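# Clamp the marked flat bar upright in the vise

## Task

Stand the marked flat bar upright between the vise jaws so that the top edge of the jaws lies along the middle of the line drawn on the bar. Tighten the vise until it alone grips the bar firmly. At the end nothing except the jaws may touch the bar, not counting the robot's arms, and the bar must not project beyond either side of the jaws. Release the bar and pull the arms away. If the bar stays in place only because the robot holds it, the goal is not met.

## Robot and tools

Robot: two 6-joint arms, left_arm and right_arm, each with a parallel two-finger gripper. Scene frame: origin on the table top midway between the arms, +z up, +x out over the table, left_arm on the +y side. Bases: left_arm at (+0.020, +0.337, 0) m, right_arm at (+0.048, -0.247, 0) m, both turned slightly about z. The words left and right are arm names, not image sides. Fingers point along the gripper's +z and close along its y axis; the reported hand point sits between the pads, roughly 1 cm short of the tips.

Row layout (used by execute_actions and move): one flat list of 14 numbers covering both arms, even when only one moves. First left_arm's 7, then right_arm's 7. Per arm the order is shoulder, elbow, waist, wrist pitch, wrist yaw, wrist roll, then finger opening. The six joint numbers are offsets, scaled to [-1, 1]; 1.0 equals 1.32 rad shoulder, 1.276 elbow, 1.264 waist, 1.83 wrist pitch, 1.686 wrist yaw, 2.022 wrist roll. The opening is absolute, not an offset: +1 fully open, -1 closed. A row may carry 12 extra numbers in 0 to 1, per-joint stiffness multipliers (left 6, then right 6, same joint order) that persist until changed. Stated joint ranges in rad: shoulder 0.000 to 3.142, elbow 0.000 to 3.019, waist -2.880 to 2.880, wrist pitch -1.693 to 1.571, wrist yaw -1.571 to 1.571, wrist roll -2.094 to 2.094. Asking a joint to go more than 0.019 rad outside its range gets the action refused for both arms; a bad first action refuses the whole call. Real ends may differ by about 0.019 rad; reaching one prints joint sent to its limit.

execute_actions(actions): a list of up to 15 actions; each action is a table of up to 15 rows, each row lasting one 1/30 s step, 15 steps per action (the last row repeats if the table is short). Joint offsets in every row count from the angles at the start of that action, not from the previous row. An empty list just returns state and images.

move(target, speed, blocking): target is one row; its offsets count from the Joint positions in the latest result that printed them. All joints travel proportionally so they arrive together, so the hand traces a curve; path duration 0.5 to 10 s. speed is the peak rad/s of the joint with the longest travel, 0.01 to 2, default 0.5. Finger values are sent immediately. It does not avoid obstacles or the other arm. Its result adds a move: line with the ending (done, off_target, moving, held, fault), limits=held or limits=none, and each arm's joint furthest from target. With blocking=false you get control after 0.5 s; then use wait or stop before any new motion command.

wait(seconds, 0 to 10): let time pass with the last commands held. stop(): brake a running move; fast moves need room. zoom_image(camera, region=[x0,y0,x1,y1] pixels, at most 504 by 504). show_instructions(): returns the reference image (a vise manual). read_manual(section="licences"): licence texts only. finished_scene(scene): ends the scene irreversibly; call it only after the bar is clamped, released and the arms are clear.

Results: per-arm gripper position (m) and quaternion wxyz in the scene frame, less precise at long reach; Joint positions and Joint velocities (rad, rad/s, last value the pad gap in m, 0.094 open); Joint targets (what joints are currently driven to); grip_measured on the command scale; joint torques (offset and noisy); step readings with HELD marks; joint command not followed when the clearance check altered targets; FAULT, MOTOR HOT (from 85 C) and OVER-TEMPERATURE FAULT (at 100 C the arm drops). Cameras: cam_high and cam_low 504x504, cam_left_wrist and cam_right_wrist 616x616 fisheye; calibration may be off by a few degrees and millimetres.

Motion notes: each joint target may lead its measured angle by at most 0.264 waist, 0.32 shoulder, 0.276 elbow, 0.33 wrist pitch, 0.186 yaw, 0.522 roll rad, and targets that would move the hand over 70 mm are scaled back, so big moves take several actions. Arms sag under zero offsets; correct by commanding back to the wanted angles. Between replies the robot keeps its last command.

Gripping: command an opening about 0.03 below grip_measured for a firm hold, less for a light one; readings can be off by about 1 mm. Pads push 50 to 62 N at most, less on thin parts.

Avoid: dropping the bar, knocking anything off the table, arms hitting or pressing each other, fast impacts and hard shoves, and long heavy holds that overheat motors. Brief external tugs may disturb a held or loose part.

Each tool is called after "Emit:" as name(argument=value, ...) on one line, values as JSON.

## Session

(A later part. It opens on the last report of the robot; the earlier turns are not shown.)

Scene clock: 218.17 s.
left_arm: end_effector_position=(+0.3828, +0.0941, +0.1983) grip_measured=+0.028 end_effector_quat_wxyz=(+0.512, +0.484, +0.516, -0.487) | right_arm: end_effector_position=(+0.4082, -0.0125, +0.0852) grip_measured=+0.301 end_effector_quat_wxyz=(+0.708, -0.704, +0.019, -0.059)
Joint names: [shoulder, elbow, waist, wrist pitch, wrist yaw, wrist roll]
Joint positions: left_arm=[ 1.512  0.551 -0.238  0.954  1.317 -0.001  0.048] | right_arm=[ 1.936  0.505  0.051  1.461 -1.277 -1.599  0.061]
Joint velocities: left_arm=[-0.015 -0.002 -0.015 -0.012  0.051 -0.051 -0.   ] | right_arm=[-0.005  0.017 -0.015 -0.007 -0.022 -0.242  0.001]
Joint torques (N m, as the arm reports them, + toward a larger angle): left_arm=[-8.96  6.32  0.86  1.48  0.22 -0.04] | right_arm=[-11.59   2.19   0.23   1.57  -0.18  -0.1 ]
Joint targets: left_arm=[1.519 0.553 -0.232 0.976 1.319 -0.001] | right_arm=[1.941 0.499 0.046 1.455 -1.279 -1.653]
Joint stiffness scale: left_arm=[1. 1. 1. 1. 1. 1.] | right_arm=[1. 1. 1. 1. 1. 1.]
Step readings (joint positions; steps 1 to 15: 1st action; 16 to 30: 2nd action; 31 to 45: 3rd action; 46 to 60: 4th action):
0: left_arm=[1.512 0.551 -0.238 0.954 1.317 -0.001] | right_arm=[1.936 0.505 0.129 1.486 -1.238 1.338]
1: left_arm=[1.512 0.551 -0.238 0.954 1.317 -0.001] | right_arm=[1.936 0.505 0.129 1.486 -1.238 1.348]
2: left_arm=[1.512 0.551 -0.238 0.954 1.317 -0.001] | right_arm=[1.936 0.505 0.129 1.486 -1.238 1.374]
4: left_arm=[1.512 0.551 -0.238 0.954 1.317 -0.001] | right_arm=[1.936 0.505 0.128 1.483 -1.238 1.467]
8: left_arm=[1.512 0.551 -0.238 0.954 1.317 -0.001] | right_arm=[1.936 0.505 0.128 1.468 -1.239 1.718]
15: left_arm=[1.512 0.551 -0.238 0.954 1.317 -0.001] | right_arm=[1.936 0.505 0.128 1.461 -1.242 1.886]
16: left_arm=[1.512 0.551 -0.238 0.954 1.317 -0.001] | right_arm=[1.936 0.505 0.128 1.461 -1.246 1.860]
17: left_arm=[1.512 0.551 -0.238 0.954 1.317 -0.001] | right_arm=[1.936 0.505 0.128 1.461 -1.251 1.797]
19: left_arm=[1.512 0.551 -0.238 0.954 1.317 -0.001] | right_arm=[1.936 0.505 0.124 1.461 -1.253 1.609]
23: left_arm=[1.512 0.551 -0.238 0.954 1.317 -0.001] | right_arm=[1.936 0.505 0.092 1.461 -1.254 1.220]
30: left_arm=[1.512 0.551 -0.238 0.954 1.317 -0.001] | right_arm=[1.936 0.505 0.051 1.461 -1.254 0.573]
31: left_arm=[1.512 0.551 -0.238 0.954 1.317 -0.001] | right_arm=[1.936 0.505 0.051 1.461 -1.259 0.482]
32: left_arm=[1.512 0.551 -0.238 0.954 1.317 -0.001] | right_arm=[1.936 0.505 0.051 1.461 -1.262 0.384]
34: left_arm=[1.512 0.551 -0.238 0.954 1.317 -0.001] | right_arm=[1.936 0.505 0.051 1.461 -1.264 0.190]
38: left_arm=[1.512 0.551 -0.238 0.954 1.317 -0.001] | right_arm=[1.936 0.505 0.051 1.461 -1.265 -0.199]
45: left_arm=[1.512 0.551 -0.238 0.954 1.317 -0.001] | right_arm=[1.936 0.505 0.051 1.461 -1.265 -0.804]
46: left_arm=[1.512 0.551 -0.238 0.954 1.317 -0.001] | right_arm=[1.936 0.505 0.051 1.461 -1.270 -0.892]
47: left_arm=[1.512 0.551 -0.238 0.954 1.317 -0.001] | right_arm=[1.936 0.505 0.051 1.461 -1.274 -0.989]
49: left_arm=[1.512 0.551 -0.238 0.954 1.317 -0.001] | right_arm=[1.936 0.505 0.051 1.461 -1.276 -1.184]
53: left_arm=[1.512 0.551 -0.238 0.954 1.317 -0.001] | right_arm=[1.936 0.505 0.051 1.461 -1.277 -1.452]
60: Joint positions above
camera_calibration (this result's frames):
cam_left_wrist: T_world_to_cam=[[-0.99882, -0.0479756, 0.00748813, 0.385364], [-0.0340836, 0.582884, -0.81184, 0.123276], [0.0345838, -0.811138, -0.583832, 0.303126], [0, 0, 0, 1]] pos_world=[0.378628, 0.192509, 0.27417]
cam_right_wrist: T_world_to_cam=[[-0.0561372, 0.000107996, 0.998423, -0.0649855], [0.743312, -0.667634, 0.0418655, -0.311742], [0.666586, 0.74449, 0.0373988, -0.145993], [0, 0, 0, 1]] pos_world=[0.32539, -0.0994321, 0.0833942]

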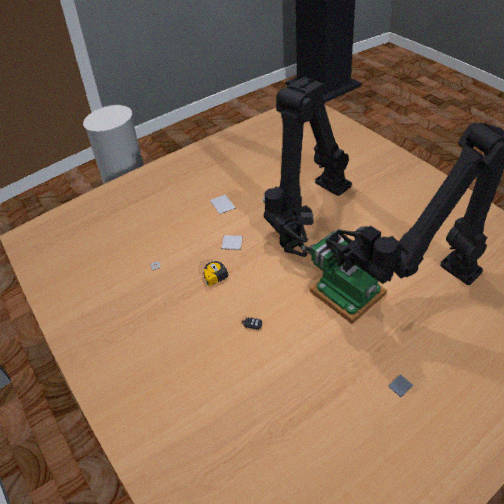

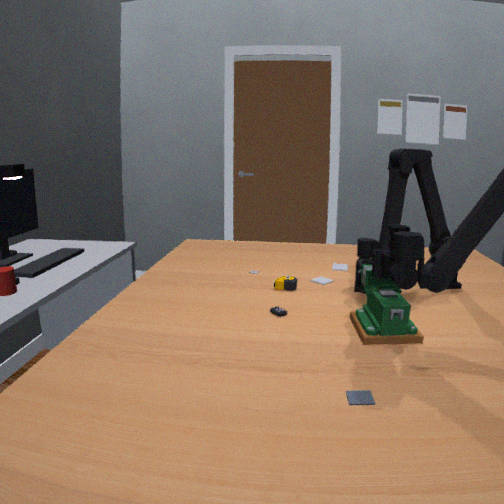

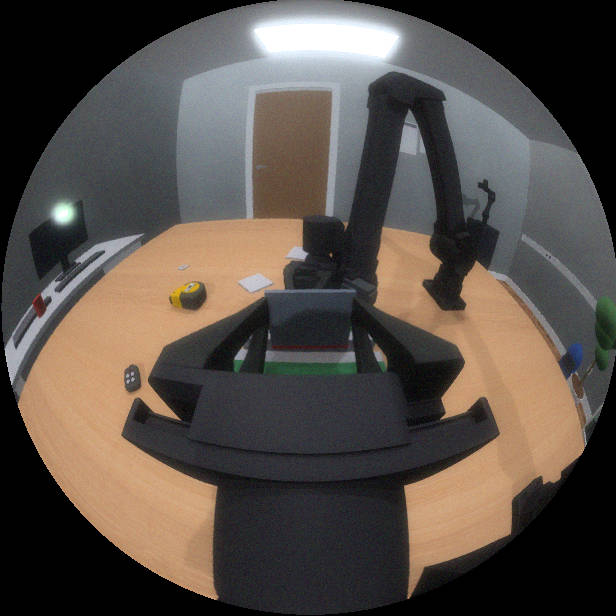

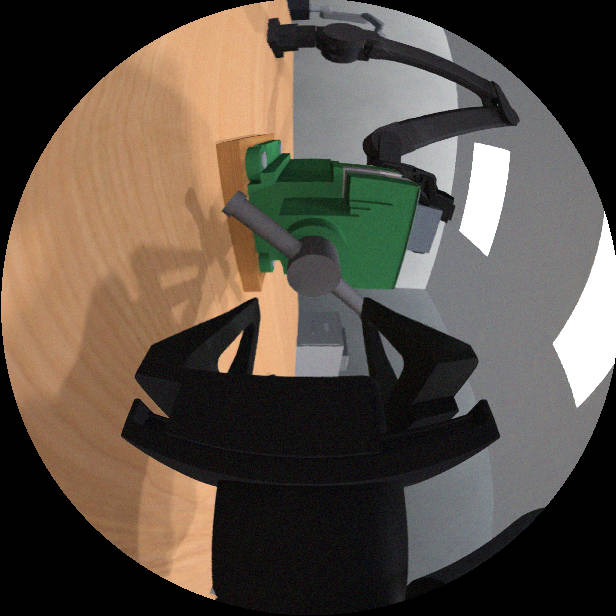

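Emit:
execute_actions(actions=[[[0.005,0.002,0.005,0.012,0.001,0,0.0,0.004,-0.004,0.008,-0.003,0.002,-0.03,0.3],[0.005,0.002,0.005,0.012,0.001,0,0.0,0.004,-0.004,0.016,-0.003,0.004,-0.03,0.3],[0.005,0.002,0.005,0.012,0.001,0,0.0,0.004,-0.004,0.024,-0.003,0.006,-0.03,0.3],[0.005,0.002,0.005,0.012,0.001,0,0.0,0.004,-0.004,0.032,-0.003,0.008,-0.03,0.3],[0.005,0.002,0.005,0.012,0.001,0,0.0,0.004,-0.004,0.040,-0.003,0.010,-0.03,0.3],[0.005,0.002,0.005,0.012,0.001,0,0.0,0.004,-0.004,0.048,-0.003,0.012,-0.03,0.3],[0.005,0.002,0.005,0.012,0.001,0,0.0,0.004,-0.004,0.056,-0.003,0.014,-0.03,0.3],[0.005,0.002,0.005,0.012,0.001,0,0.0,0.004,-0.004,0.064,-0.003,0.016,-0.03,0.3],[0.005,0.002,0.005,0.012,0.001,0,0.0,0.004,-0.004,0.071,-0.003,0.016,-0.03,0.3],[0.005,0.002,0.005,0.012,0.001,0,0.0,0.004,-0.004,0.071,-0.003,0.016,-0.01,0.3],[0.005,0.002,0.005,0.012,0.001,0,0.0,0.004,-0.004,0.071,-0.003,0.016,0.03,0.3],[0.005,0.002,0.005,0.012,0.001,0,0.0,0.004,-0.004,0.071,-0.003,0.016,0.07,0.3],[0.005,0.002,0.005,0.012,0.001,0,0.0,0.004,-0.004,0.071,-0.003,0.016,0.11,0.3],[0.005,0.002,0.005,0.012,0.001,0,0.0,0.004,-0.004,0.071,-0.003,0.016,0.15,0.3],[0.005,0.002,0.005,0.012,0.001,0,0.0,0.004,-0.004,0.071,-0.003,0.016,0.20,0.3]],[[0.005,0.002,0.005,0.012,0.001,0,0.0,0.004,-0.004,0.008,-0.003,-0.006,0.8,0.3]],[[0.005,0.002,0.005,0.012,0.001,0,0.0,0.004,-0.004,0.008,-0.003,-0.008,0.8,0.3]],[[0.005,0.002,0.005,0.012,0.001,0,0.0,0.004,-0.004,0.008,-0.003,-0.008,0.17,0.3],[0.005,0.002,0.005,0.012,0.001,0,0.0,0.004,-0.004,0.008,-0.003,-0.008,0.17,0.3],[0.005,0.002,0.005,0.012,0.001,0,0.0,0.004,-0.004,0.008,-0.003,-0.008,0.17,0.3],[0.005,0.002,0.005,0.012,0.001,0,0.0,0.004,-0.004,0.008,-0.003,-0.008,0.17,0.3],[0.005,0.002,0.005,0.012,0.001,0,0.0,0.004,-0.004,0.008,-0.003,-0.008,0.17,0.3],[0.005,0.002,0.005,0.012,0.001,0,0.0,0.004,-0.004,0.008,-0.003,-0.008,0.17,0.3],[0.005,0.002,0.005,0.012,0.001,0,0.0,0.004,-0.004,0.008,-0.003,-0.008,0.17,0.3],[0.005,0.002,0.005,0.012,0.001,0,0.0,0.004,-0.004,0.004,-0.003,-0.006,0.08,0.3],[0.005,0.002,0.005,0.012,0.001,0,0.0,0.004,-0.004,-0.004,-0.003,-0.006,-0.02,0.3],[0.005,0.002,0.005,0.012,0.001,0,0.0,0.004,-0.004,-0.012,-0.003,-0.006,-0.12,0.3],[0.005,0.002,0.005,0.012,0.001,0,0.0,0.004,-0.004,-0.020,-0.003,-0.006,-0.22,0.3],[0.005,0.002,0.005,0.012,0.001,0,0.0,0.004,-0.004,-0.028,-0.003,-0.006,-0.3,0.3],[0.005,0.002,0.005,0.012,0.001,0,0.0,0.004,-0.004,-0.036,-0.003,-0.006,-0.3,0.3],[0.005,0.002,0.005,0.012,0.001,0,0.0,0.004,-0.004,-0.044,-0.003,-0.006,-0.3,0.3],[0.005,0.002,0.005,0.012,0.001,0,0.0,0.004,-0.004,-0.052,-0.003,-0.006,-0.3,0.3]],[[0.005,0.002,0.005,0.012,0.001,0,0.0,0.004,-0.004,-0.022,-0.003,0,-0.8,0.3],[0.005,0.002,0.005,0.012,0.001,0,0.0,0.004,-0.004,-0.028,-0.003,0,-0.8,0.3],[0.005,0.002,0.005,0.012,0.001,0,0.0,0.004,-0.004,-0.032,-0.003,0,-0.8,0.3]],[[0.005,0.002,0.005,0.012,0.001,0,0.0,0.004,-0.004,-0.004,-0.003,0,-0.8,0.3]]])

Scene clock: 229.63 s.
left_arm: end_effector_position=(+0.3828, +0.0941, +0.1983) grip_measured=+0.028 end_effector_quat_wxyz=(+0.512, +0.484, +0.516, -0.487) | right_arm: end_effector_position=(+0.4095, -0.0073, +0.0899) grip_measured=+0.301 end_effector_quat_wxyz=(+0.694, -0.697, -0.081, -0.161)
Joint names: [shoulder, elbow, waist, wrist pitch, wrist yaw, wrist roll]
Joint positions: left_arm=[ 1.512  0.551 -0.238  0.954  1.317 -0.001  0.048] | right_arm=[ 1.928  0.508  0.065  1.469 -1.259 -1.869  0.061]
Joint velocities: left_arm=[-0.005 -0.002 -0.015  0.022  0.022 -0.007 -0.001] | right_arm=[-0.015 -0.017 -0.005  0.007  0.007 -1.502  0.001]
Joint torques (N m, as the arm reports them, + toward a larger angle): left_arm=[-10.39   6.44   0.09   1.36   0.24  -0.05] | right_arm=[-11.5    2.34   0.15   1.56  -0.08  -0.06]
Joint targets: left_arm=[1.519 0.553 -0.232 0.976 1.319 -0.001] | right_arm=[1.934 0.503 0.060 1.464 -1.259 -2.110]
Joint stiffness scale: left_arm=[1. 1. 1. 1. 1. 1.] | right_arm=[1. 1. 1. 1. 1. 1.]
joint sent to its limit (right arm) — the command would take the wrist roll past its lower limit, so that joint was sent only as far as its limit.
Step readings (joint positions; steps 1 to 15: 1st action; 16 to 30: 2nd action; 31 to 45: 3rd action; 46 to 60: 4th action; 61 to 75: 5th action; 76 to 90: 6th action):
0: left_arm=[1.512 0.551 -0.238 0.954 1.317 -0.001] | right_arm=[1.936 0.505 0.051 1.461 -1.277 -1.637]
1: left_arm=[1.512 0.551 -0.238 0.954 1.317 -0.001] | right_arm=[1.936 0.505 0.051 1.461 -1.276 -1.638]
2: left_arm=[1.512 0.551 -0.238 0.954 1.317 -0.001] | right_arm=[1.936 0.505 0.051 1.461 -1.274 -1.639]
4: left_arm=[1.512 0.551 -0.238 0.954 1.317 -0.001] | right_arm=[1.936 0.505 0.058 1.461 -1.267 -1.641]
8: left_arm=[1.512 0.551 -0.238 0.954 1.317 -0.001] | right_arm=[1.936 0.505 0.098 1.461 -1.254 -1.643]
15: left_arm=[1.512 0.551 -0.238 0.954 1.317 -0.001] | right_arm=[1.936 0.505 0.139 1.461 -1.252 -1.460]
16: left_arm=[1.512 0.551 -0.238 0.954 1.317 -0.001] | right_arm=[1.936 0.505 0.139 1.461 -1.253 -1.372]
17: left_arm=[1.512 0.551 -0.238 0.954 1.317 -0.001] | right_arm=[1.936 0.505 0.139 1.459 -1.250 -1.278]
19: left_arm=[1.512 0.551 -0.238 0.954 1.317 -0.001] | right_arm=[1.936 0.505 0.138 1.458 -1.249 -1.092]
23: left_arm=[1.512 0.551 -0.238 0.954 1.317 -0.001] | right_arm=[1.936 0.505 0.136 1.456 -1.251 -0.721]
30: left_arm=[1.512 0.551 -0.238 0.954 1.317 -0.001] | right_arm=[1.934 0.505 0.136 1.465 -1.256 -0.124]
31: left_arm=[1.512 0.551 -0.238 0.954 1.317 -0.001] | right_arm=[1.933 0.505 0.136 1.466 -1.257 -0.039]
32: left_arm=[1.512 0.551 -0.238 0.954 1.317 -0.001] | right_arm=[1.932 0.505 0.136 1.467 -1.257 0.053]
34: left_arm=[1.512 0.551 -0.238 0.954 1.317 -0.001] | right_arm=[1.931 0.505 0.136 1.469 -1.257 0.237]
38: left_arm=[1.512 0.551 -0.238 0.954 1.317 -0.001] | right_arm=[1.928 0.506 0.135 1.470 -1.256 0.603]
45: left_arm=[1.512 0.551 -0.238 0.954 1.317 -0.001] | right_arm=[1.928 0.508 0.130 1.470 -1.251 1.204]
46: left_arm=[1.512 0.551 -0.238 0.954 1.317 -0.001] | right_arm=[1.928 0.508 0.130 1.470 -1.249 1.262]
47: left_arm=[1.512 0.551 -0.238 0.954 1.317 -0.001] | right_arm=[1.928 0.508 0.129 1.470 -1.249 1.312]
49: left_arm=[1.512 0.551 -0.238 0.954 1.317 -0.001] | right_arm=[1.928 0.508 0.128 1.470 -1.248 1.383]
53: left_arm=[1.512 0.551 -0.238 0.954 1.317 -0.001] | right_arm=[1.928 0.508 0.127 1.470 -1.247 1.437]
60: left_arm=[1.512 0.551 -0.238 0.954 1.317 -0.001] | right_arm=[1.928 0.508 0.101 1.470 -1.259 0.880]
61: left_arm=[1.512 0.551 -0.238 0.954 1.317 -0.001] | right_arm=[1.928 0.508 0.091 1.469 -1.259 0.790]
62: left_arm=[1.512 0.551 -0.238 0.954 1.317 -0.001] | right_arm=[1.928 0.508 0.082 1.469 -1.259 0.693]
64: left_arm=[1.512 0.551 -0.238 0.954 1.317 -0.001] | right_arm=[1.928 0.508 0.070 1.469 -1.259 0.499]
68: left_arm=[1.512 0.551 -0.238 0.954 1.317 -0.001] | right_arm=[1.928 0.508 0.065 1.469 -1.259 0.110]
75: left_arm=[1.512 0.551 -0.238 0.954 1.317 -0.001] | right_arm=[1.928 0.508 0.065 1.469 -1.259 -0.495]
76: left_arm=[1.512 0.551 -0.238 0.954 1.317 -0.001] | right_arm=[1.928 0.508 0.065 1.469 -1.259 -0.583]
77: left_arm=[1.512 0.551 -0.238 0.954 1.317 -0.001] | right_arm=[1.928 0.508 0.065 1.469 -1.259 -0.681]
79: left_arm=[1.512 0.551 -0.238 0.954 1.317 -0.001] | right_arm=[1.928 0.508 0.065 1.469 -1.259 -0.875]
83: left_arm=[1.512 0.551 -0.238 0.954 1.317 -0.001] | right_arm=[1.928 0.508 0.065 1.469 -1.259 -1.264]
90: Joint positions above
camera_calibration (this result's frames):
cam_left_wrist: T_world_to_cam=[[-0.99882, -0.0479756, 0.00748813, 0.385364], [-0.0340836, 0.582884, -0.81184, 0.123276], [0.0345838, -0.811138, -0.583832, 0.303126], [0, 0, 0, 1]] pos_world=[0.378628, 0.192509, 0.27417]
cam_right_wrist: T_world_to_cam=[[-0.336694, 0.0262391, 0.941249, 0.0505655], [0.694437, -0.668169, 0.267034, -0.309617], [0.63592, 0.743547, 0.206747, -0.153573], [0, 0, 0, 1]] pos_world=[0.329695, -0.0940146, 0.0668344]

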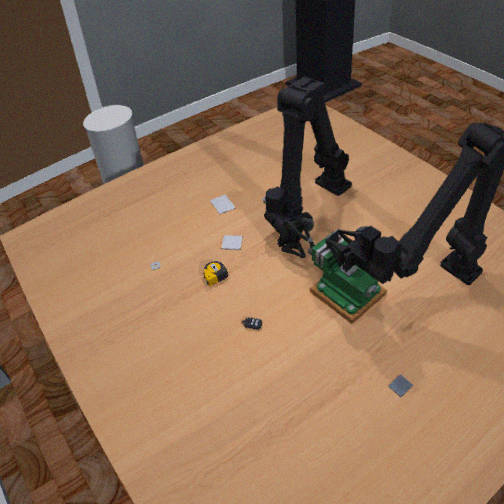

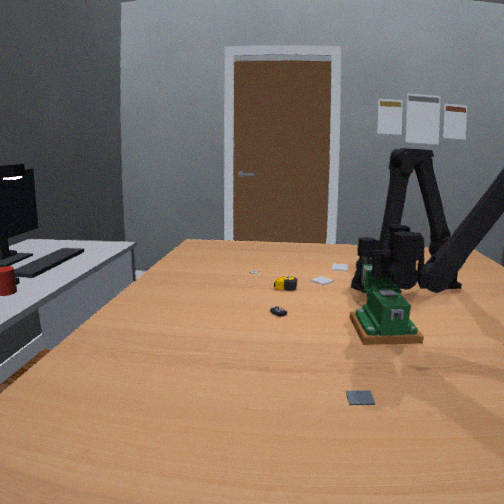

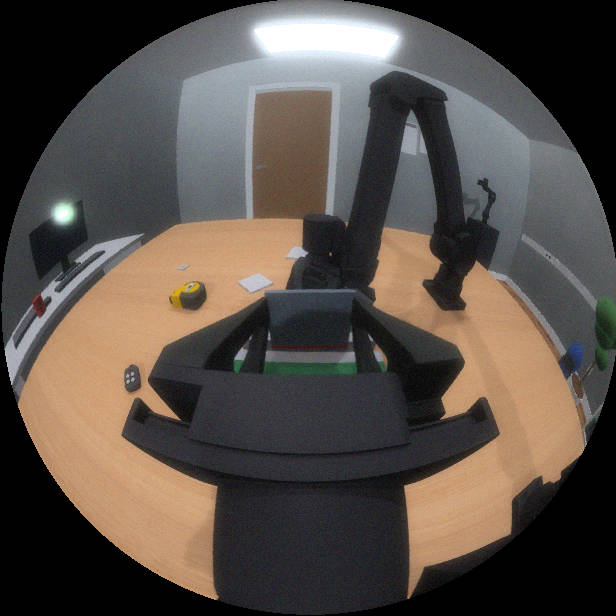

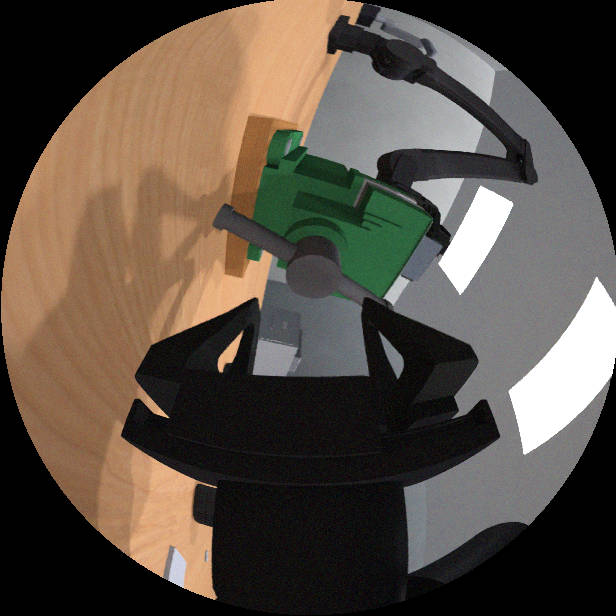

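Emit:
execute_actions(actions=[[[0.005,0.002,0.005,0.012,0.001,0,0.0,0.006,-0.005,0.007,-0.004,0.001,-0.10,0.3],[0.005,0.002,0.005,0.012,0.001,0,0.0,0.008,-0.006,0.014,-0.006,0.002,-0.10,0.3],[0.005,0.002,0.005,0.012,0.001,0,0.0,0.010,-0.006,0.021,-0.008,0.003,-0.10,0.3],[0.005,0.002,0.005,0.012,0.001,0,0.0,0.010,-0.006,0.028,-0.009,0.004,-0.10,0.3],[0.005,0.002,0.005,0.012,0.001,0,0.0,0.010,-0.006,0.035,-0.009,0.005,-0.10,0.3],[0.005,0.002,0.005,0.012,0.001,0,0.0,0.010,-0.006,0.042,-0.009,0.005,-0.10,0.3],[0.005,0.002,0.005,0.012,0.001,0,0.0,0.010,-0.006,0.049,-0.009,0.005,-0.10,0.3],[0.005,0.002,0.005,0.012,0.001,0,0.0,0.010,-0.006,0.056,-0.009,0.005,-0.10,0.3],[0.005,0.002,0.005,0.012,0.001,0,0.0,0.010,-0.006,0.063,-0.009,0.005,-0.08,0.3],[0.005,0.002,0.005,0.012,0.001,0,0.0,0.010,-0.006,0.063,-0.009,0.005,-0.04,0.3],[0.005,0.002,0.005,0.012,0.001,0,0.0,0.010,-0.006,0.063,-0.009,0.005,0.0,0.3],[0.005,0.002,0.005,0.012,0.001,0,0.0,0.010,-0.006,0.063,-0.009,0.005,0.04,0.3],[0.005,0.002,0.005,0.012,0.001,0,0.0,0.010,-0.006,0.063,-0.009,0.005,0.08,0.3],[0.005,0.002,0.005,0.012,0.001,0,0.0,0.010,-0.006,0.063,-0.009,0.005,0.12,0.3],[0.005,0.002,0.005,0.012,0.001,0,0.0,0.010,-0.006,0.063,-0.009,0.005,0.16,0.3]],[[0.005,0.002,0.005,0.012,0.001,0,0.0,0.005,-0.004,0.009,-0.004,-0.006,0.8,0.3]],[[0.005,0.002,0.005,0.012,0.001,0,0.0,0.006,-0.005,0.010,-0.005,-0.006,0.8,0.3]]])

Scene clock: 236.80 s.
left_arm: end_effector_position=(+0.3828, +0.0941, +0.1983) grip_measured=+0.028 end_effector_quat_wxyz=(+0.512, +0.484, +0.516, -0.487) | right_arm: end_effector_position=(+0.3951, +0.0169, +0.0857) grip_measured=+0.300 end_effector_quat_wxyz=(+0.280, -0.240, +0.663, +0.652)
Joint names: [shoulder, elbow, waist, wrist pitch, wrist yaw, wrist roll]
Joint positions: left_arm=[ 1.512  0.551 -0.238  0.954  1.317 -0.001  0.048] | right_arm=[ 1.931  0.509  0.134  1.443 -1.244  0.837  0.061]
Joint velocities: left_arm=[-0.015  0.017 -0.015  0.007  0.022 -0.007  0.   ] | right_arm=[-0.005 -0.002  0.005  0.002  0.022  1.634 -0.001]
Joint torques (N m, as the arm reports them, + toward a larger angle): left_arm=[-8.51  6.51 -0.09  1.53  0.22 -0.09] | right_arm=[-11.51   2.4    1.86   1.87  -0.22   0.25]
Joint targets: left_arm=[1.519 0.553 -0.232 0.976 1.319 -0.001] | right_arm=[1.938 0.503 0.146 1.440 -1.247 1.122]
Joint stiffness scale: left_arm=[1. 1. 1. 1. 1. 1.] | right_arm=[1. 1. 1. 1. 1. 1.]
Step readings (joint positions; steps 1 to 15: 1st action; 16 to 30: 2nd action; 31 to 45: 3rd action):
0: left_arm=[1.512 0.551 -0.238 0.954 1.317 -0.001] | right_arm=[1.928 0.508 0.065 1.469 -1.259 -2.094]
1: left_arm=[1.512 0.551 -0.238 0.954 1.317 -0.001] | right_arm=[1.928 0.508 0.065 1.469 -1.259 -2.093]
2: left_arm=[1.512 0.551 -0.238 0.954 1.317 -0.001] | right_arm=[1.928 0.508 0.066 1.469 -1.259 -2.092]
4: left_arm=[1.512 0.551 -0.238 0.954 1.317 -0.001] | right_arm=[1.928 0.508 0.071 1.466 -1.256 -2.090]
8: left_arm=[1.512 0.551 -0.238 0.954 1.317 -0.001] | right_arm=[1.928 0.508 0.105 1.462 -1.253 -2.088]
15: left_arm=[1.512 0.551 -0.238 0.954 1.317 -0.001] | right_arm=[1.928 0.508 0.142 1.462 -1.241 -1.826]
16: left_arm=[1.512 0.551 -0.238 0.954 1.317 -0.001] | right_arm=[1.928 0.509 0.142 1.461 -1.234 -1.741]
17: left_arm=[1.512 0.551 -0.238 0.954 1.317 -0.001] | right_arm=[1.928 0.509 0.141 1.460 -1.230 -1.648]
19: left_arm=[1.512 0.551 -0.238 0.954 1.317 -0.001] | right_arm=[1.928 0.509 0.139 1.457 -1.228 -1.464]
23: left_arm=[1.512 0.551 -0.238 0.954 1.317 -0.001] | right_arm=[1.928 0.509 0.136 1.453 -1.229 -1.096]
30: left_arm=[1.512 0.551 -0.238 0.954 1.317 -0.001] | right_arm=[1.930 0.509 0.134 1.449 -1.237 -0.496]
31: left_arm=[1.512 0.551 -0.238 0.954 1.317 -0.001] | right_arm=[1.931 0.509 0.134 1.447 -1.237 -0.411]
32: left_arm=[1.512 0.551 -0.238 0.954 1.317 -0.001] | right_arm=[1.931 0.509 0.134 1.443 -1.238 -0.317]
34: left_arm=[1.512 0.551 -0.238 0.954 1.317 -0.001] | right_arm=[1.931 0.509 0.134 1.443 -1.239 -0.132]
38: left_arm=[1.512 0.551 -0.238 0.954 1.317 -0.001] | right_arm=[1.931 0.509 0.134 1.443 -1.243 0.237]
45: Joint positions above
camera_calibration (this result's frames):
cam_left_wrist: T_world_to_cam=[[-0.99882, -0.0479756, 0.00748813, 0.385364], [-0.0340836, 0.582884, -0.81184, 0.123276], [0.0345838, -0.811138, -0.583832, 0.303126], [0, 0, 0, 1]] pos_world=[0.378628, 0.192509, 0.27417]
cam_right_wrist: T_world_to_cam=[[0.68286, -0.0332316, -0.729793, -0.209485], [-0.625861, -0.541894, -0.560936, 0.308141], [-0.37683, 0.83979, -0.390836, 0.288163], [0, 0, 0, 1]] pos_world=[0.444491, -0.0819783, 0.132591]

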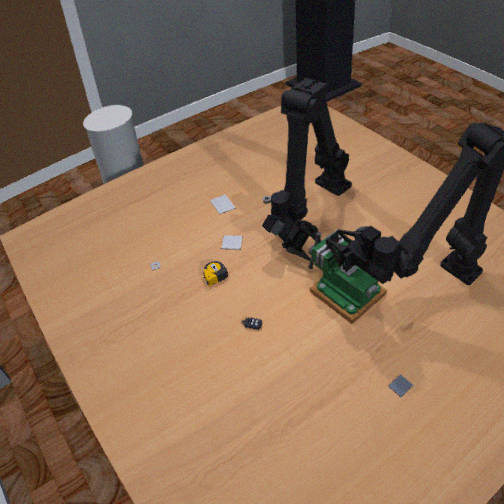

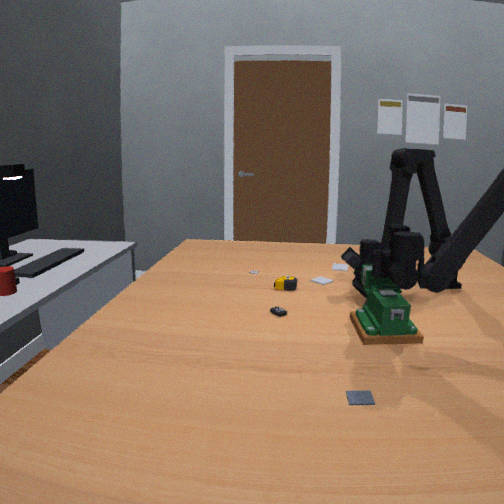

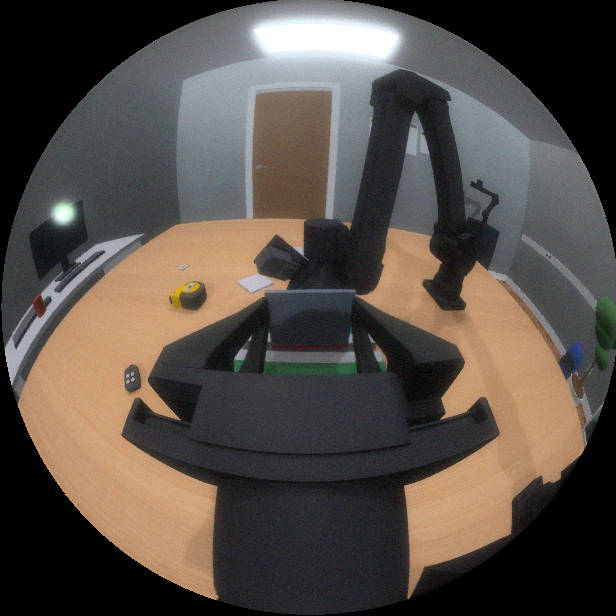

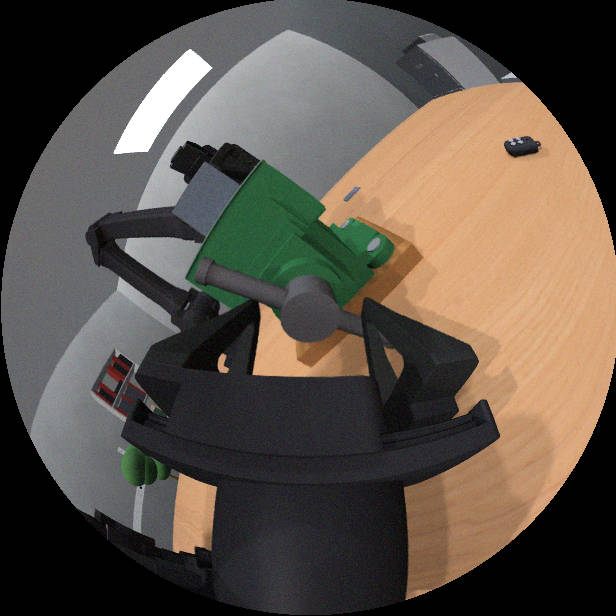

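Emit:
execute_actions(actions=[[[0.005,0.002,0.005,0.012,0.001,0,0.0,0.005,-0.005,0.010,-0.001,-0.004,0.61,0.3],[0.005,0.002,0.005,0.012,0.001,0,0.0,0.005,-0.005,0.010,-0.001,-0.004,0.61,0.3],[0.005,0.002,0.005,0.012,0.001,0,0.0,0.005,-0.005,0.010,-0.001,-0.004,0.61,0.3],[0.005,0.002,0.005,0.012,0.001,0,0.0,0.005,-0.005,0.010,-0.001,-0.004,0.61,0.3],[0.005,0.002,0.005,0.012,0.001,0,0.0,0.005,-0.005,0.010,-0.001,-0.004,0.61,0.3],[0.005,0.002,0.005,0.012,0.001,0,0.0,0.005,-0.005,0.010,-0.001,-0.004,0.61,0.3],[0.005,0.002,0.005,0.012,0.001,0,0.0,0.005,-0.005,0.010,-0.001,-0.004,0.61,0.3],[0.005,0.002,0.005,0.012,0.001,0,0.0,0.005,-0.005,0.010,-0.001,-0.004,0.61,0.3],[0.005,0.002,0.005,0.012,0.001,0,0.0,0.005,-0.005,0.010,-0.001,-0.004,0.61,0.3],[0.005,0.002,0.005,0.012,0.001,0,0.0,0.005,-0.005,0.010,-0.001,-0.004,0.61,0.3],[0.005,0.002,0.005,0.012,0.001,0,0.0,0.005,-0.005,0.010,-0.001,-0.004,0.61,0.3],[0.005,0.002,0.005,0.012,0.001,0,0.0,0.005,-0.005,0.010,-0.001,-0.004,0.61,0.3],[0.005,0.002,0.005,0.012,0.001,0,0.0,0.005,-0.005,0.004,-0.001,-0.004,0.50,0.3],[0.005,0.002,0.005,0.012,0.001,0,0.0,0.005,-0.005,-0.004,-0.001,-0.004,0.40,0.3],[0.005,0.002,0.005,0.012,0.001,0,0.0,0.005,-0.005,-0.012,-0.001,-0.004,0.30,0.3]],[[0.005,0.002,0.005,0.012,0.001,0,0.0,0.005,-0.005,-0.012,-0.001,0,-0.85,0.3],[0.005,0.002,0.005,0.012,0.001,0,0.0,0.005,-0.005,-0.020,-0.001,0,-0.85,0.3],[0.005,0.002,0.005,0.012,0.001,0,0.0,0.005,-0.005,-0.028,-0.001,0,-0.85,0.3],[0.005,0.002,0.005,0.012,0.001,0,0.0,0.005,-0.005,-0.036,-0.001,0,-0.85,0.3],[0.005,0.002,0.005,0.012,0.001,0,0.0,0.005,-0.005,-0.044,-0.001,0,-0.85,0.3],[0.005,0.002,0.005,0.012,0.001,0,0.0,0.005,-0.005,-0.052,-0.001,0,-0.85,0.3],[0.005,0.002,0.005,0.012,0.001,0,0.0,0.005,-0.005,-0.058,-0.001,0,-0.85,0.3]]])

Emit:
execute_actions(actions=[])

Scene clock: 244.03 s.
left_arm: end_effector_position=(+0.3828, +0.0941, +0.1983) grip_measured=+0.028 end_effector_quat_wxyz=(+0.512, +0.484, +0.516, -0.487) | right_arm: end_effector_position=(+0.4124, -0.0087, +0.0858) grip_measured=+0.301 end_effector_quat_wxyz=(+0.439, -0.362, +0.605, +0.558)
Joint names: [shoulder, elbow, waist, wrist pitch, wrist yaw, wrist roll]
Joint positions: left_arm=[ 1.512  0.551 -0.238  0.954  1.317 -0.001  0.048] | right_arm=[ 1.931  0.509  0.062  1.443 -1.248  0.385  0.061]
Joint velocities: left_arm=[ 0.005  0.012  0.005  0.007 -0.007  0.081  0.001] | right_arm=[-0.005  0.002  0.005 -0.007 -0.081 -1.927 -0.001]
Joint torques (N m, as the arm reports them, + toward a larger angle): left_arm=[-8.94  6.38  0.27  1.84  0.25 -0.03] | right_arm=[-11.63   2.29   0.2    1.88  -0.12  -0.26]
Joint targets: left_arm=[1.519 0.553 -0.232 0.976 1.319 -0.001] | right_arm=[1.938 0.503 0.060 1.441 -1.248 0.086]
Joint stiffness scale: left_arm=[1. 1. 1. 1. 1. 1.] | right_arm=[1. 1. 1. 1. 1. 1.]
Step readings (joint positions; steps 1 to 15: 1st action; 16 to 30: 2nd action):
0: left_arm=[1.512 0.551 -0.238 0.954 1.317 -0.001] | right_arm=[1.931 0.509 0.134 1.443 -1.244 1.088]
1: left_arm=[1.512 0.551 -0.238 0.954 1.317 -0.001] | right_arm=[1.931 0.509 0.134 1.443 -1.245 1.160]
2: left_arm=[1.512 0.551 -0.238 0.954 1.317 -0.001] | right_arm=[1.931 0.509 0.134 1.443 -1.245 1.253]
4: left_arm=[1.512 0.551 -0.238 0.954 1.317 -0.001] | right_arm=[1.931 0.509 0.134 1.443 -1.245 1.437]
8: left_arm=[1.512 0.551 -0.238 0.954 1.317 -0.001] | right_arm=[1.931 0.509 0.134 1.443 -1.245 1.769]
15: left_arm=[1.512 0.551 -0.238 0.954 1.317 -0.001] | right_arm=[1.931 0.509 0.133 1.443 -1.248 1.805]
16: left_arm=[1.512 0.551 -0.238 0.954 1.317 -0.001] | right_arm=[1.931 0.509 0.133 1.443 -1.248 1.711]
17: left_arm=[1.512 0.551 -0.238 0.954 1.317 -0.001] | right_arm=[1.931 0.509 0.131 1.443 -1.248 1.614]
19: left_arm=[1.512 0.551 -0.238 0.954 1.317 -0.001] | right_arm=[1.931 0.509 0.121 1.443 -1.248 1.419]
23: left_arm=[1.512 0.551 -0.238 0.954 1.317 -0.001] | right_arm=[1.931 0.509 0.081 1.443 -1.248 1.030]
30: Joint positions above
camera_calibration (this result's frames):
cam_left_wrist: T_world_to_cam=[[-0.99882, -0.0479756, 0.00748813, 0.385364], [-0.0340836, 0.582884, -0.81184, 0.123276], [0.0345838, -0.811138, -0.583832, 0.303126], [0, 0, 0, 1]] pos_world=[0.378628, 0.192509, 0.27417]
cam_right_wrist: T_world_to_cam=[[0.926958, -0.113717, -0.357515, -0.355482], [-0.360316, -0.535304, -0.763952, 0.21309], [-0.104505, 0.83697, -0.537178, 0.216453], [0, 0, 0, 1]] pos_world=[0.428917, -0.107522, 0.151974]

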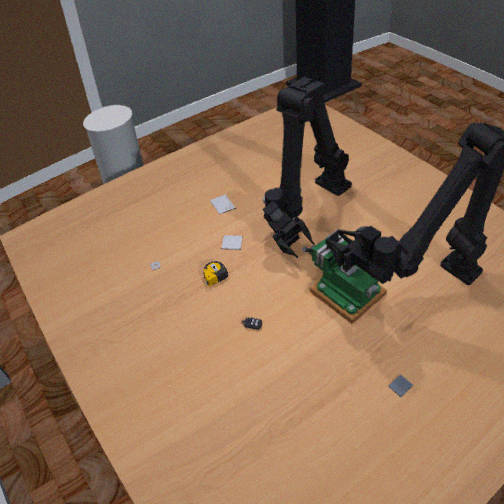

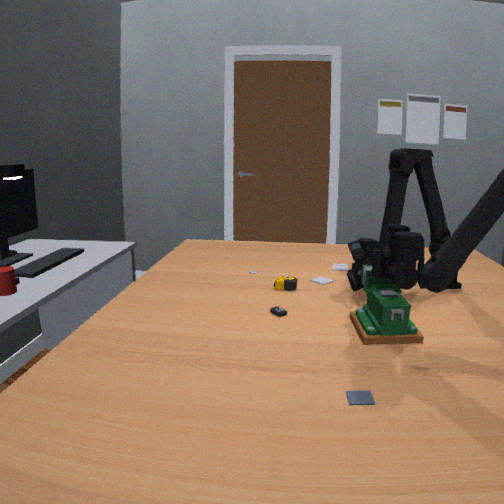

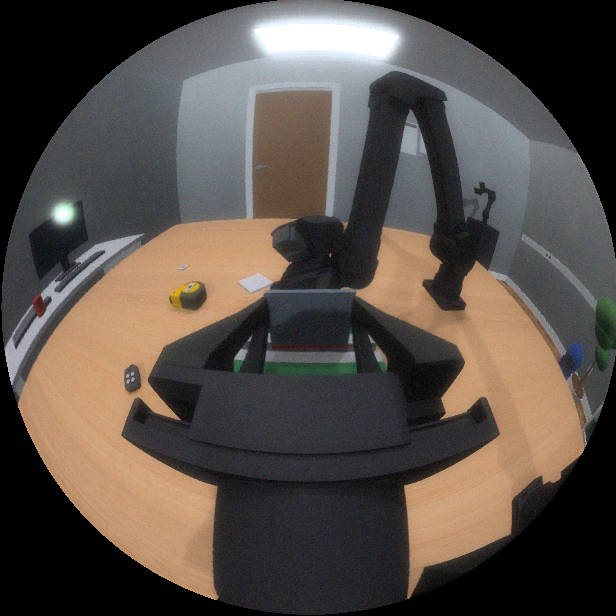

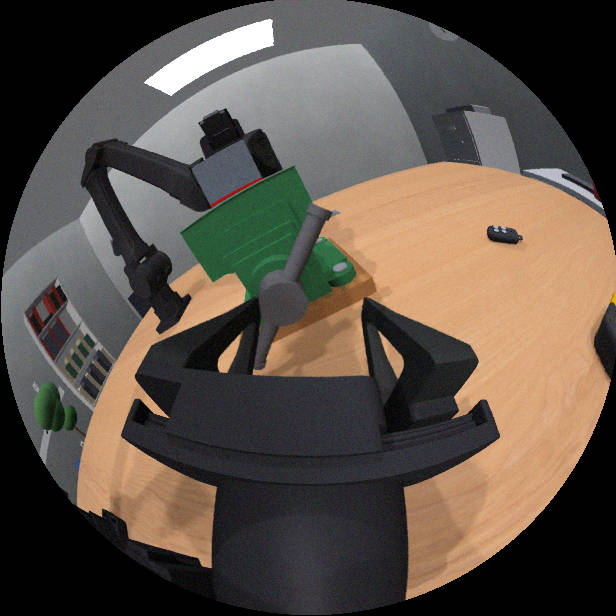

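Scene clock: 244.03 s.
left_arm: end_effector_position=(+0.3828, +0.0941, +0.1983) grip_measured=+0.028 end_effector_quat_wxyz=(+0.512, +0.484, +0.516, -0.487) | right_arm: end_effector_position=(+0.4124, -0.0087, +0.0858) grip_measured=+0.301 end_effector_quat_wxyz=(+0.439, -0.362, +0.605, +0.558)
Joint names: [shoulder, elbow, waist, wrist pitch, wrist yaw, wrist roll]
Joint positions: left_arm=[ 1.512  0.551 -0.238  0.954  1.317 -0.001  0.048] | right_arm=[ 1.931  0.509  0.062  1.443 -1.248  0.385  0.061]
Joint velocities: left_arm=[ 0.005  0.012  0.005  0.007 -0.007  0.081  0.001] | right_arm=[-0.005  0.002  0.005 -0.007 -0.081 -1.927 -0.001]
Joint torques (N m, as the arm reports them, + toward a larger angle): left_arm=[-8.94  6.38  0.27  1.84  0.25 -0.03] | right_arm=[-11.63   2.29   0.2    1.88  -0.12  -0.26]
Joint targets: left_arm=[1.519 0.553 -0.232 0.976 1.319 -0.001] | right_arm=[1.938 0.503 0.060 1.441 -1.248 0.086]
Joint stiffness scale: left_arm=[1. 1. 1. 1. 1. 1.] | right_arm=[1. 1. 1. 1. 1. 1.]
camera_calibration (this result's frames):
cam_left_wrist: T_world_to_cam=[[-0.99882, -0.0479756, 0.00748813, 0.385364], [-0.0340836, 0.582884, -0.81184, 0.123276], [0.0345838, -0.811138, -0.583832, 0.303126], [0, 0, 0, 1]] pos_world=[0.378628, 0.192509, 0.27417]
cam_right_wrist: T_world_to_cam=[[0.926958, -0.113717, -0.357515, -0.355482], [-0.360316, -0.535304, -0.763952, 0.21309], [-0.104505, 0.83697, -0.537178, 0.216453], [0, 0, 0, 1]] pos_world=[0.428917, -0.107522, 0.151974]

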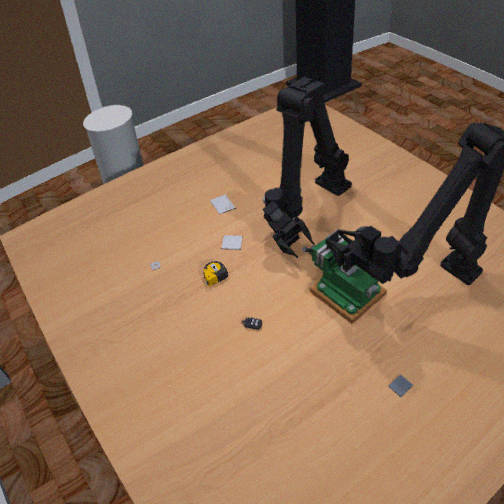

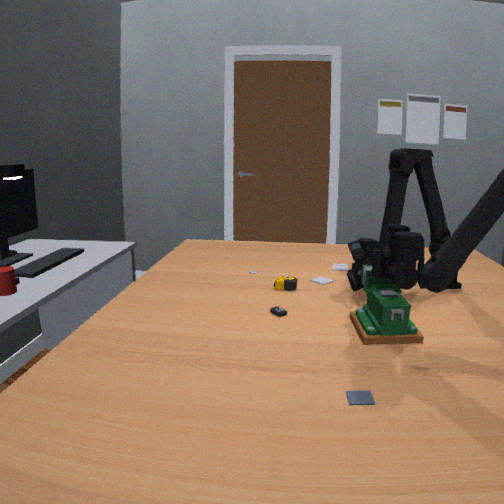

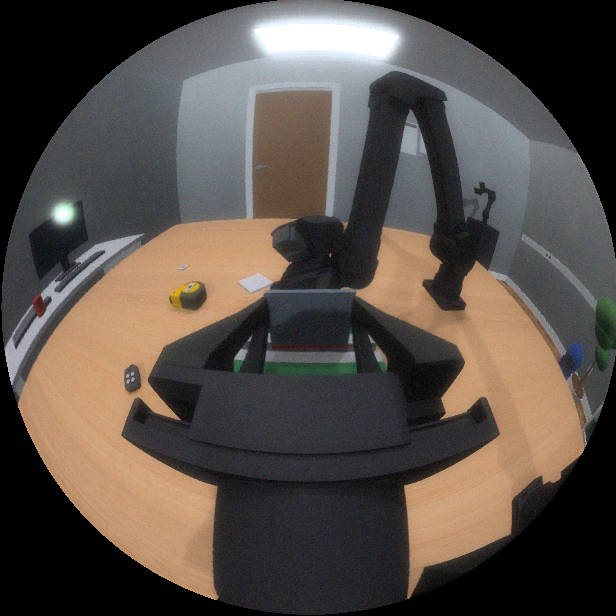

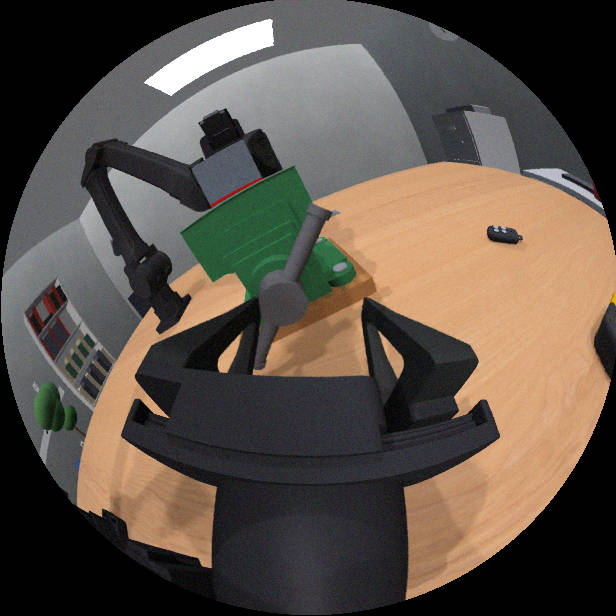

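Emit:
execute_actions(actions=[])

Emit:
zoom_image(camera="cam_right_wrist", region=[170, 110, 350, 240])

Emit:
zoom_image(camera="cam_left_wrist", region=[230, 280, 390, 385])

Scene clock: 244.83 s.
left_arm: end_effector_position=(+0.3828, +0.0941, +0.1983) grip_measured=+0.028 end_effector_quat_wxyz=(+0.512, +0.484, +0.516, -0.487) | right_arm: end_effector_position=(+0.4124, -0.0087, +0.0858) grip_measured=+0.301 end_effector_quat_wxyz=(+0.513, -0.443, +0.548, +0.491)
Joint names: [shoulder, elbow, waist, wrist pitch, wrist yaw, wrist roll]
Joint positions: left_arm=[ 1.512  0.551 -0.238  0.954  1.317 -0.001  0.048] | right_arm=[ 1.931  0.509  0.062  1.443 -1.248  0.103  0.061]
Joint velocities: left_arm=[ 0.005  0.007 -0.015 -0.002 -0.007 -0.007 -0.002] | right_arm=[ 0.005 -0.007 -0.015 -0.012 -0.007 -0.037  0.   ]
Joint torques (N m, as the arm reports them, + toward a larger angle): left_arm=[-8.55  6.7   0.37  1.79  0.18 -0.03] | right_arm=[-11.5    2.33   0.51   1.84  -0.09  -0.24]
Joint targets: left_arm=[1.519 0.553 -0.232 0.976 1.319 -0.001] | right_arm=[1.938 0.503 0.060 1.441 -1.248 0.086]
Joint stiffness scale: left_arm=[1. 1. 1. 1. 1. 1.] | right_arm=[1. 1. 1. 1. 1. 1.]
camera_calibration (this result's frames):
cam_left_wrist: T_world_to_cam=[[-0.99882, -0.0479756, 0.00748813, 0.385364], [-0.0340836, 0.582884, -0.81184, 0.123276], [0.0345838, -0.811138, -0.583832, 0.303126], [0, 0, 0, 1]] pos_world=[0.378628, 0.192509, 0.27417]
cam_right_wrist: T_world_to_cam=[[0.988818, -0.12349, -0.0836061, -0.404574], [-0.139209, -0.563269, -0.814463, 0.125983], [0.0534853, 0.816994, -0.574161, 0.154289], [0, 0, 0, 1]] pos_world=[0.409336, -0.105051, 0.15737]

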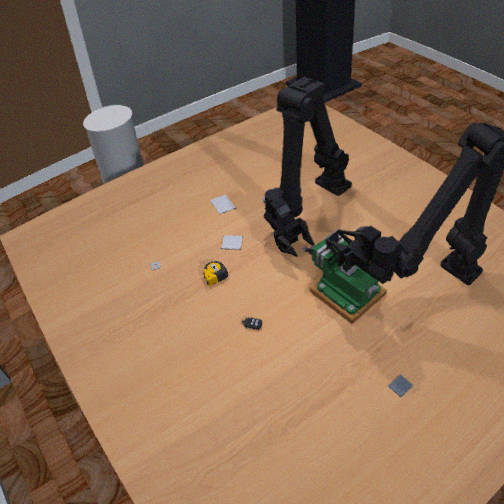

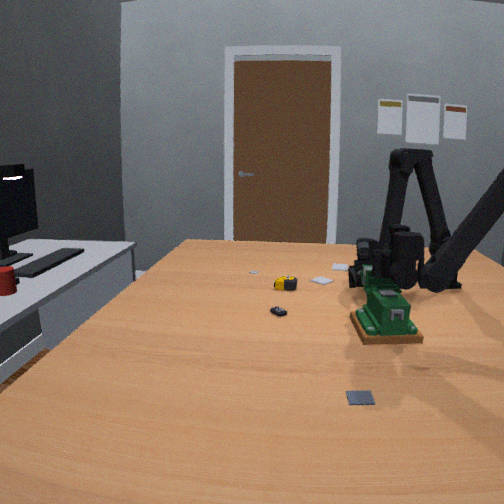

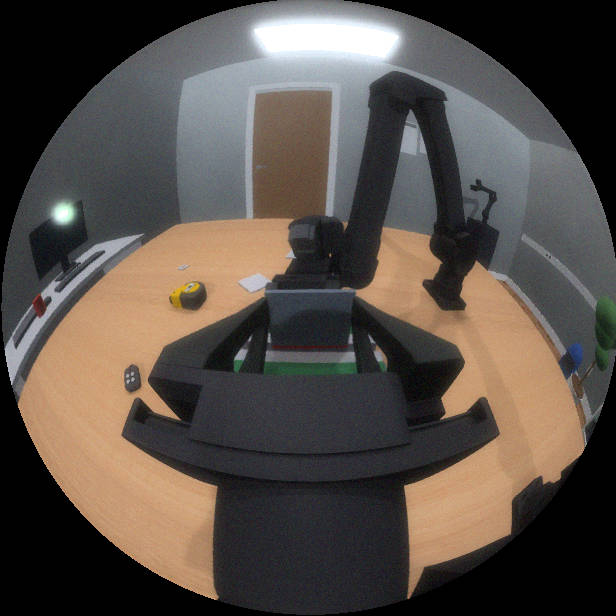

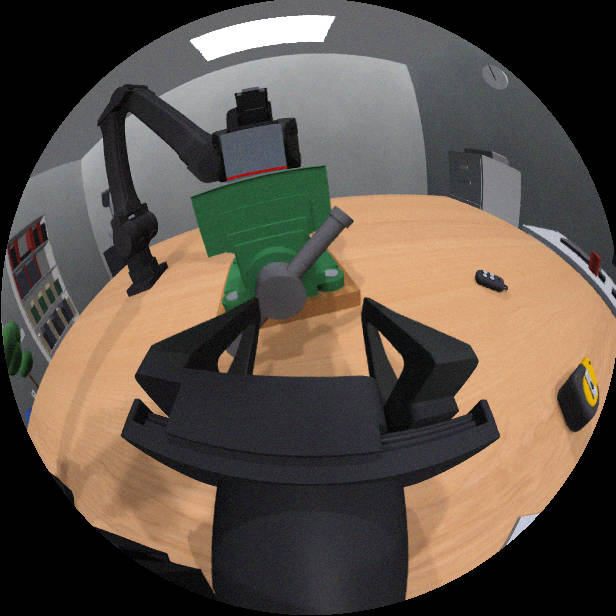

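Region (170, 110, 350, 240) of cam_right_wrist's 616x616 image, scaled by 2.800, with more detail than that image has.

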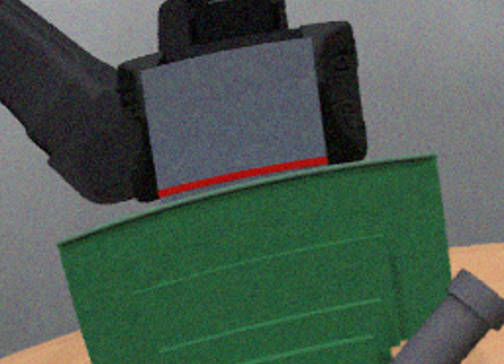

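Region (230, 280, 390, 385) of cam_left_wrist's 616x616 image, scaled by 3.150, with more detail than that image has; it fills the top 331 rows of this view, and the rest is white.

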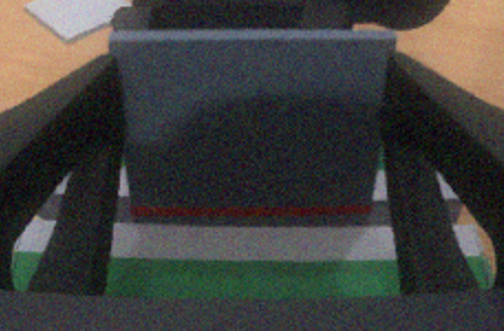

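Emit:
zoom_image(camera="cam_right_wrist", region=[215, 150, 305, 195])

Emit:
zoom_image(camera="cam_left_wrist", region=[235, 325, 385, 375])

Region (215, 150, 305, 195) of cam_right_wrist's 616x616 image, scaled by 5.600, with more detail than that image has.

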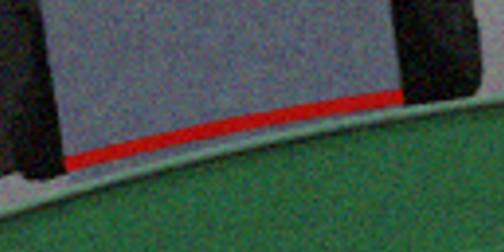

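Region (235, 325, 385, 375) of cam_left_wrist's 616x616 image, scaled by 3.360, with more detail than that image has.

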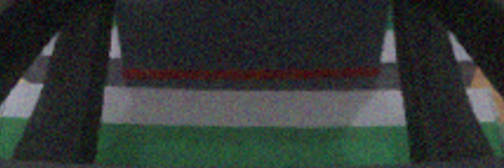

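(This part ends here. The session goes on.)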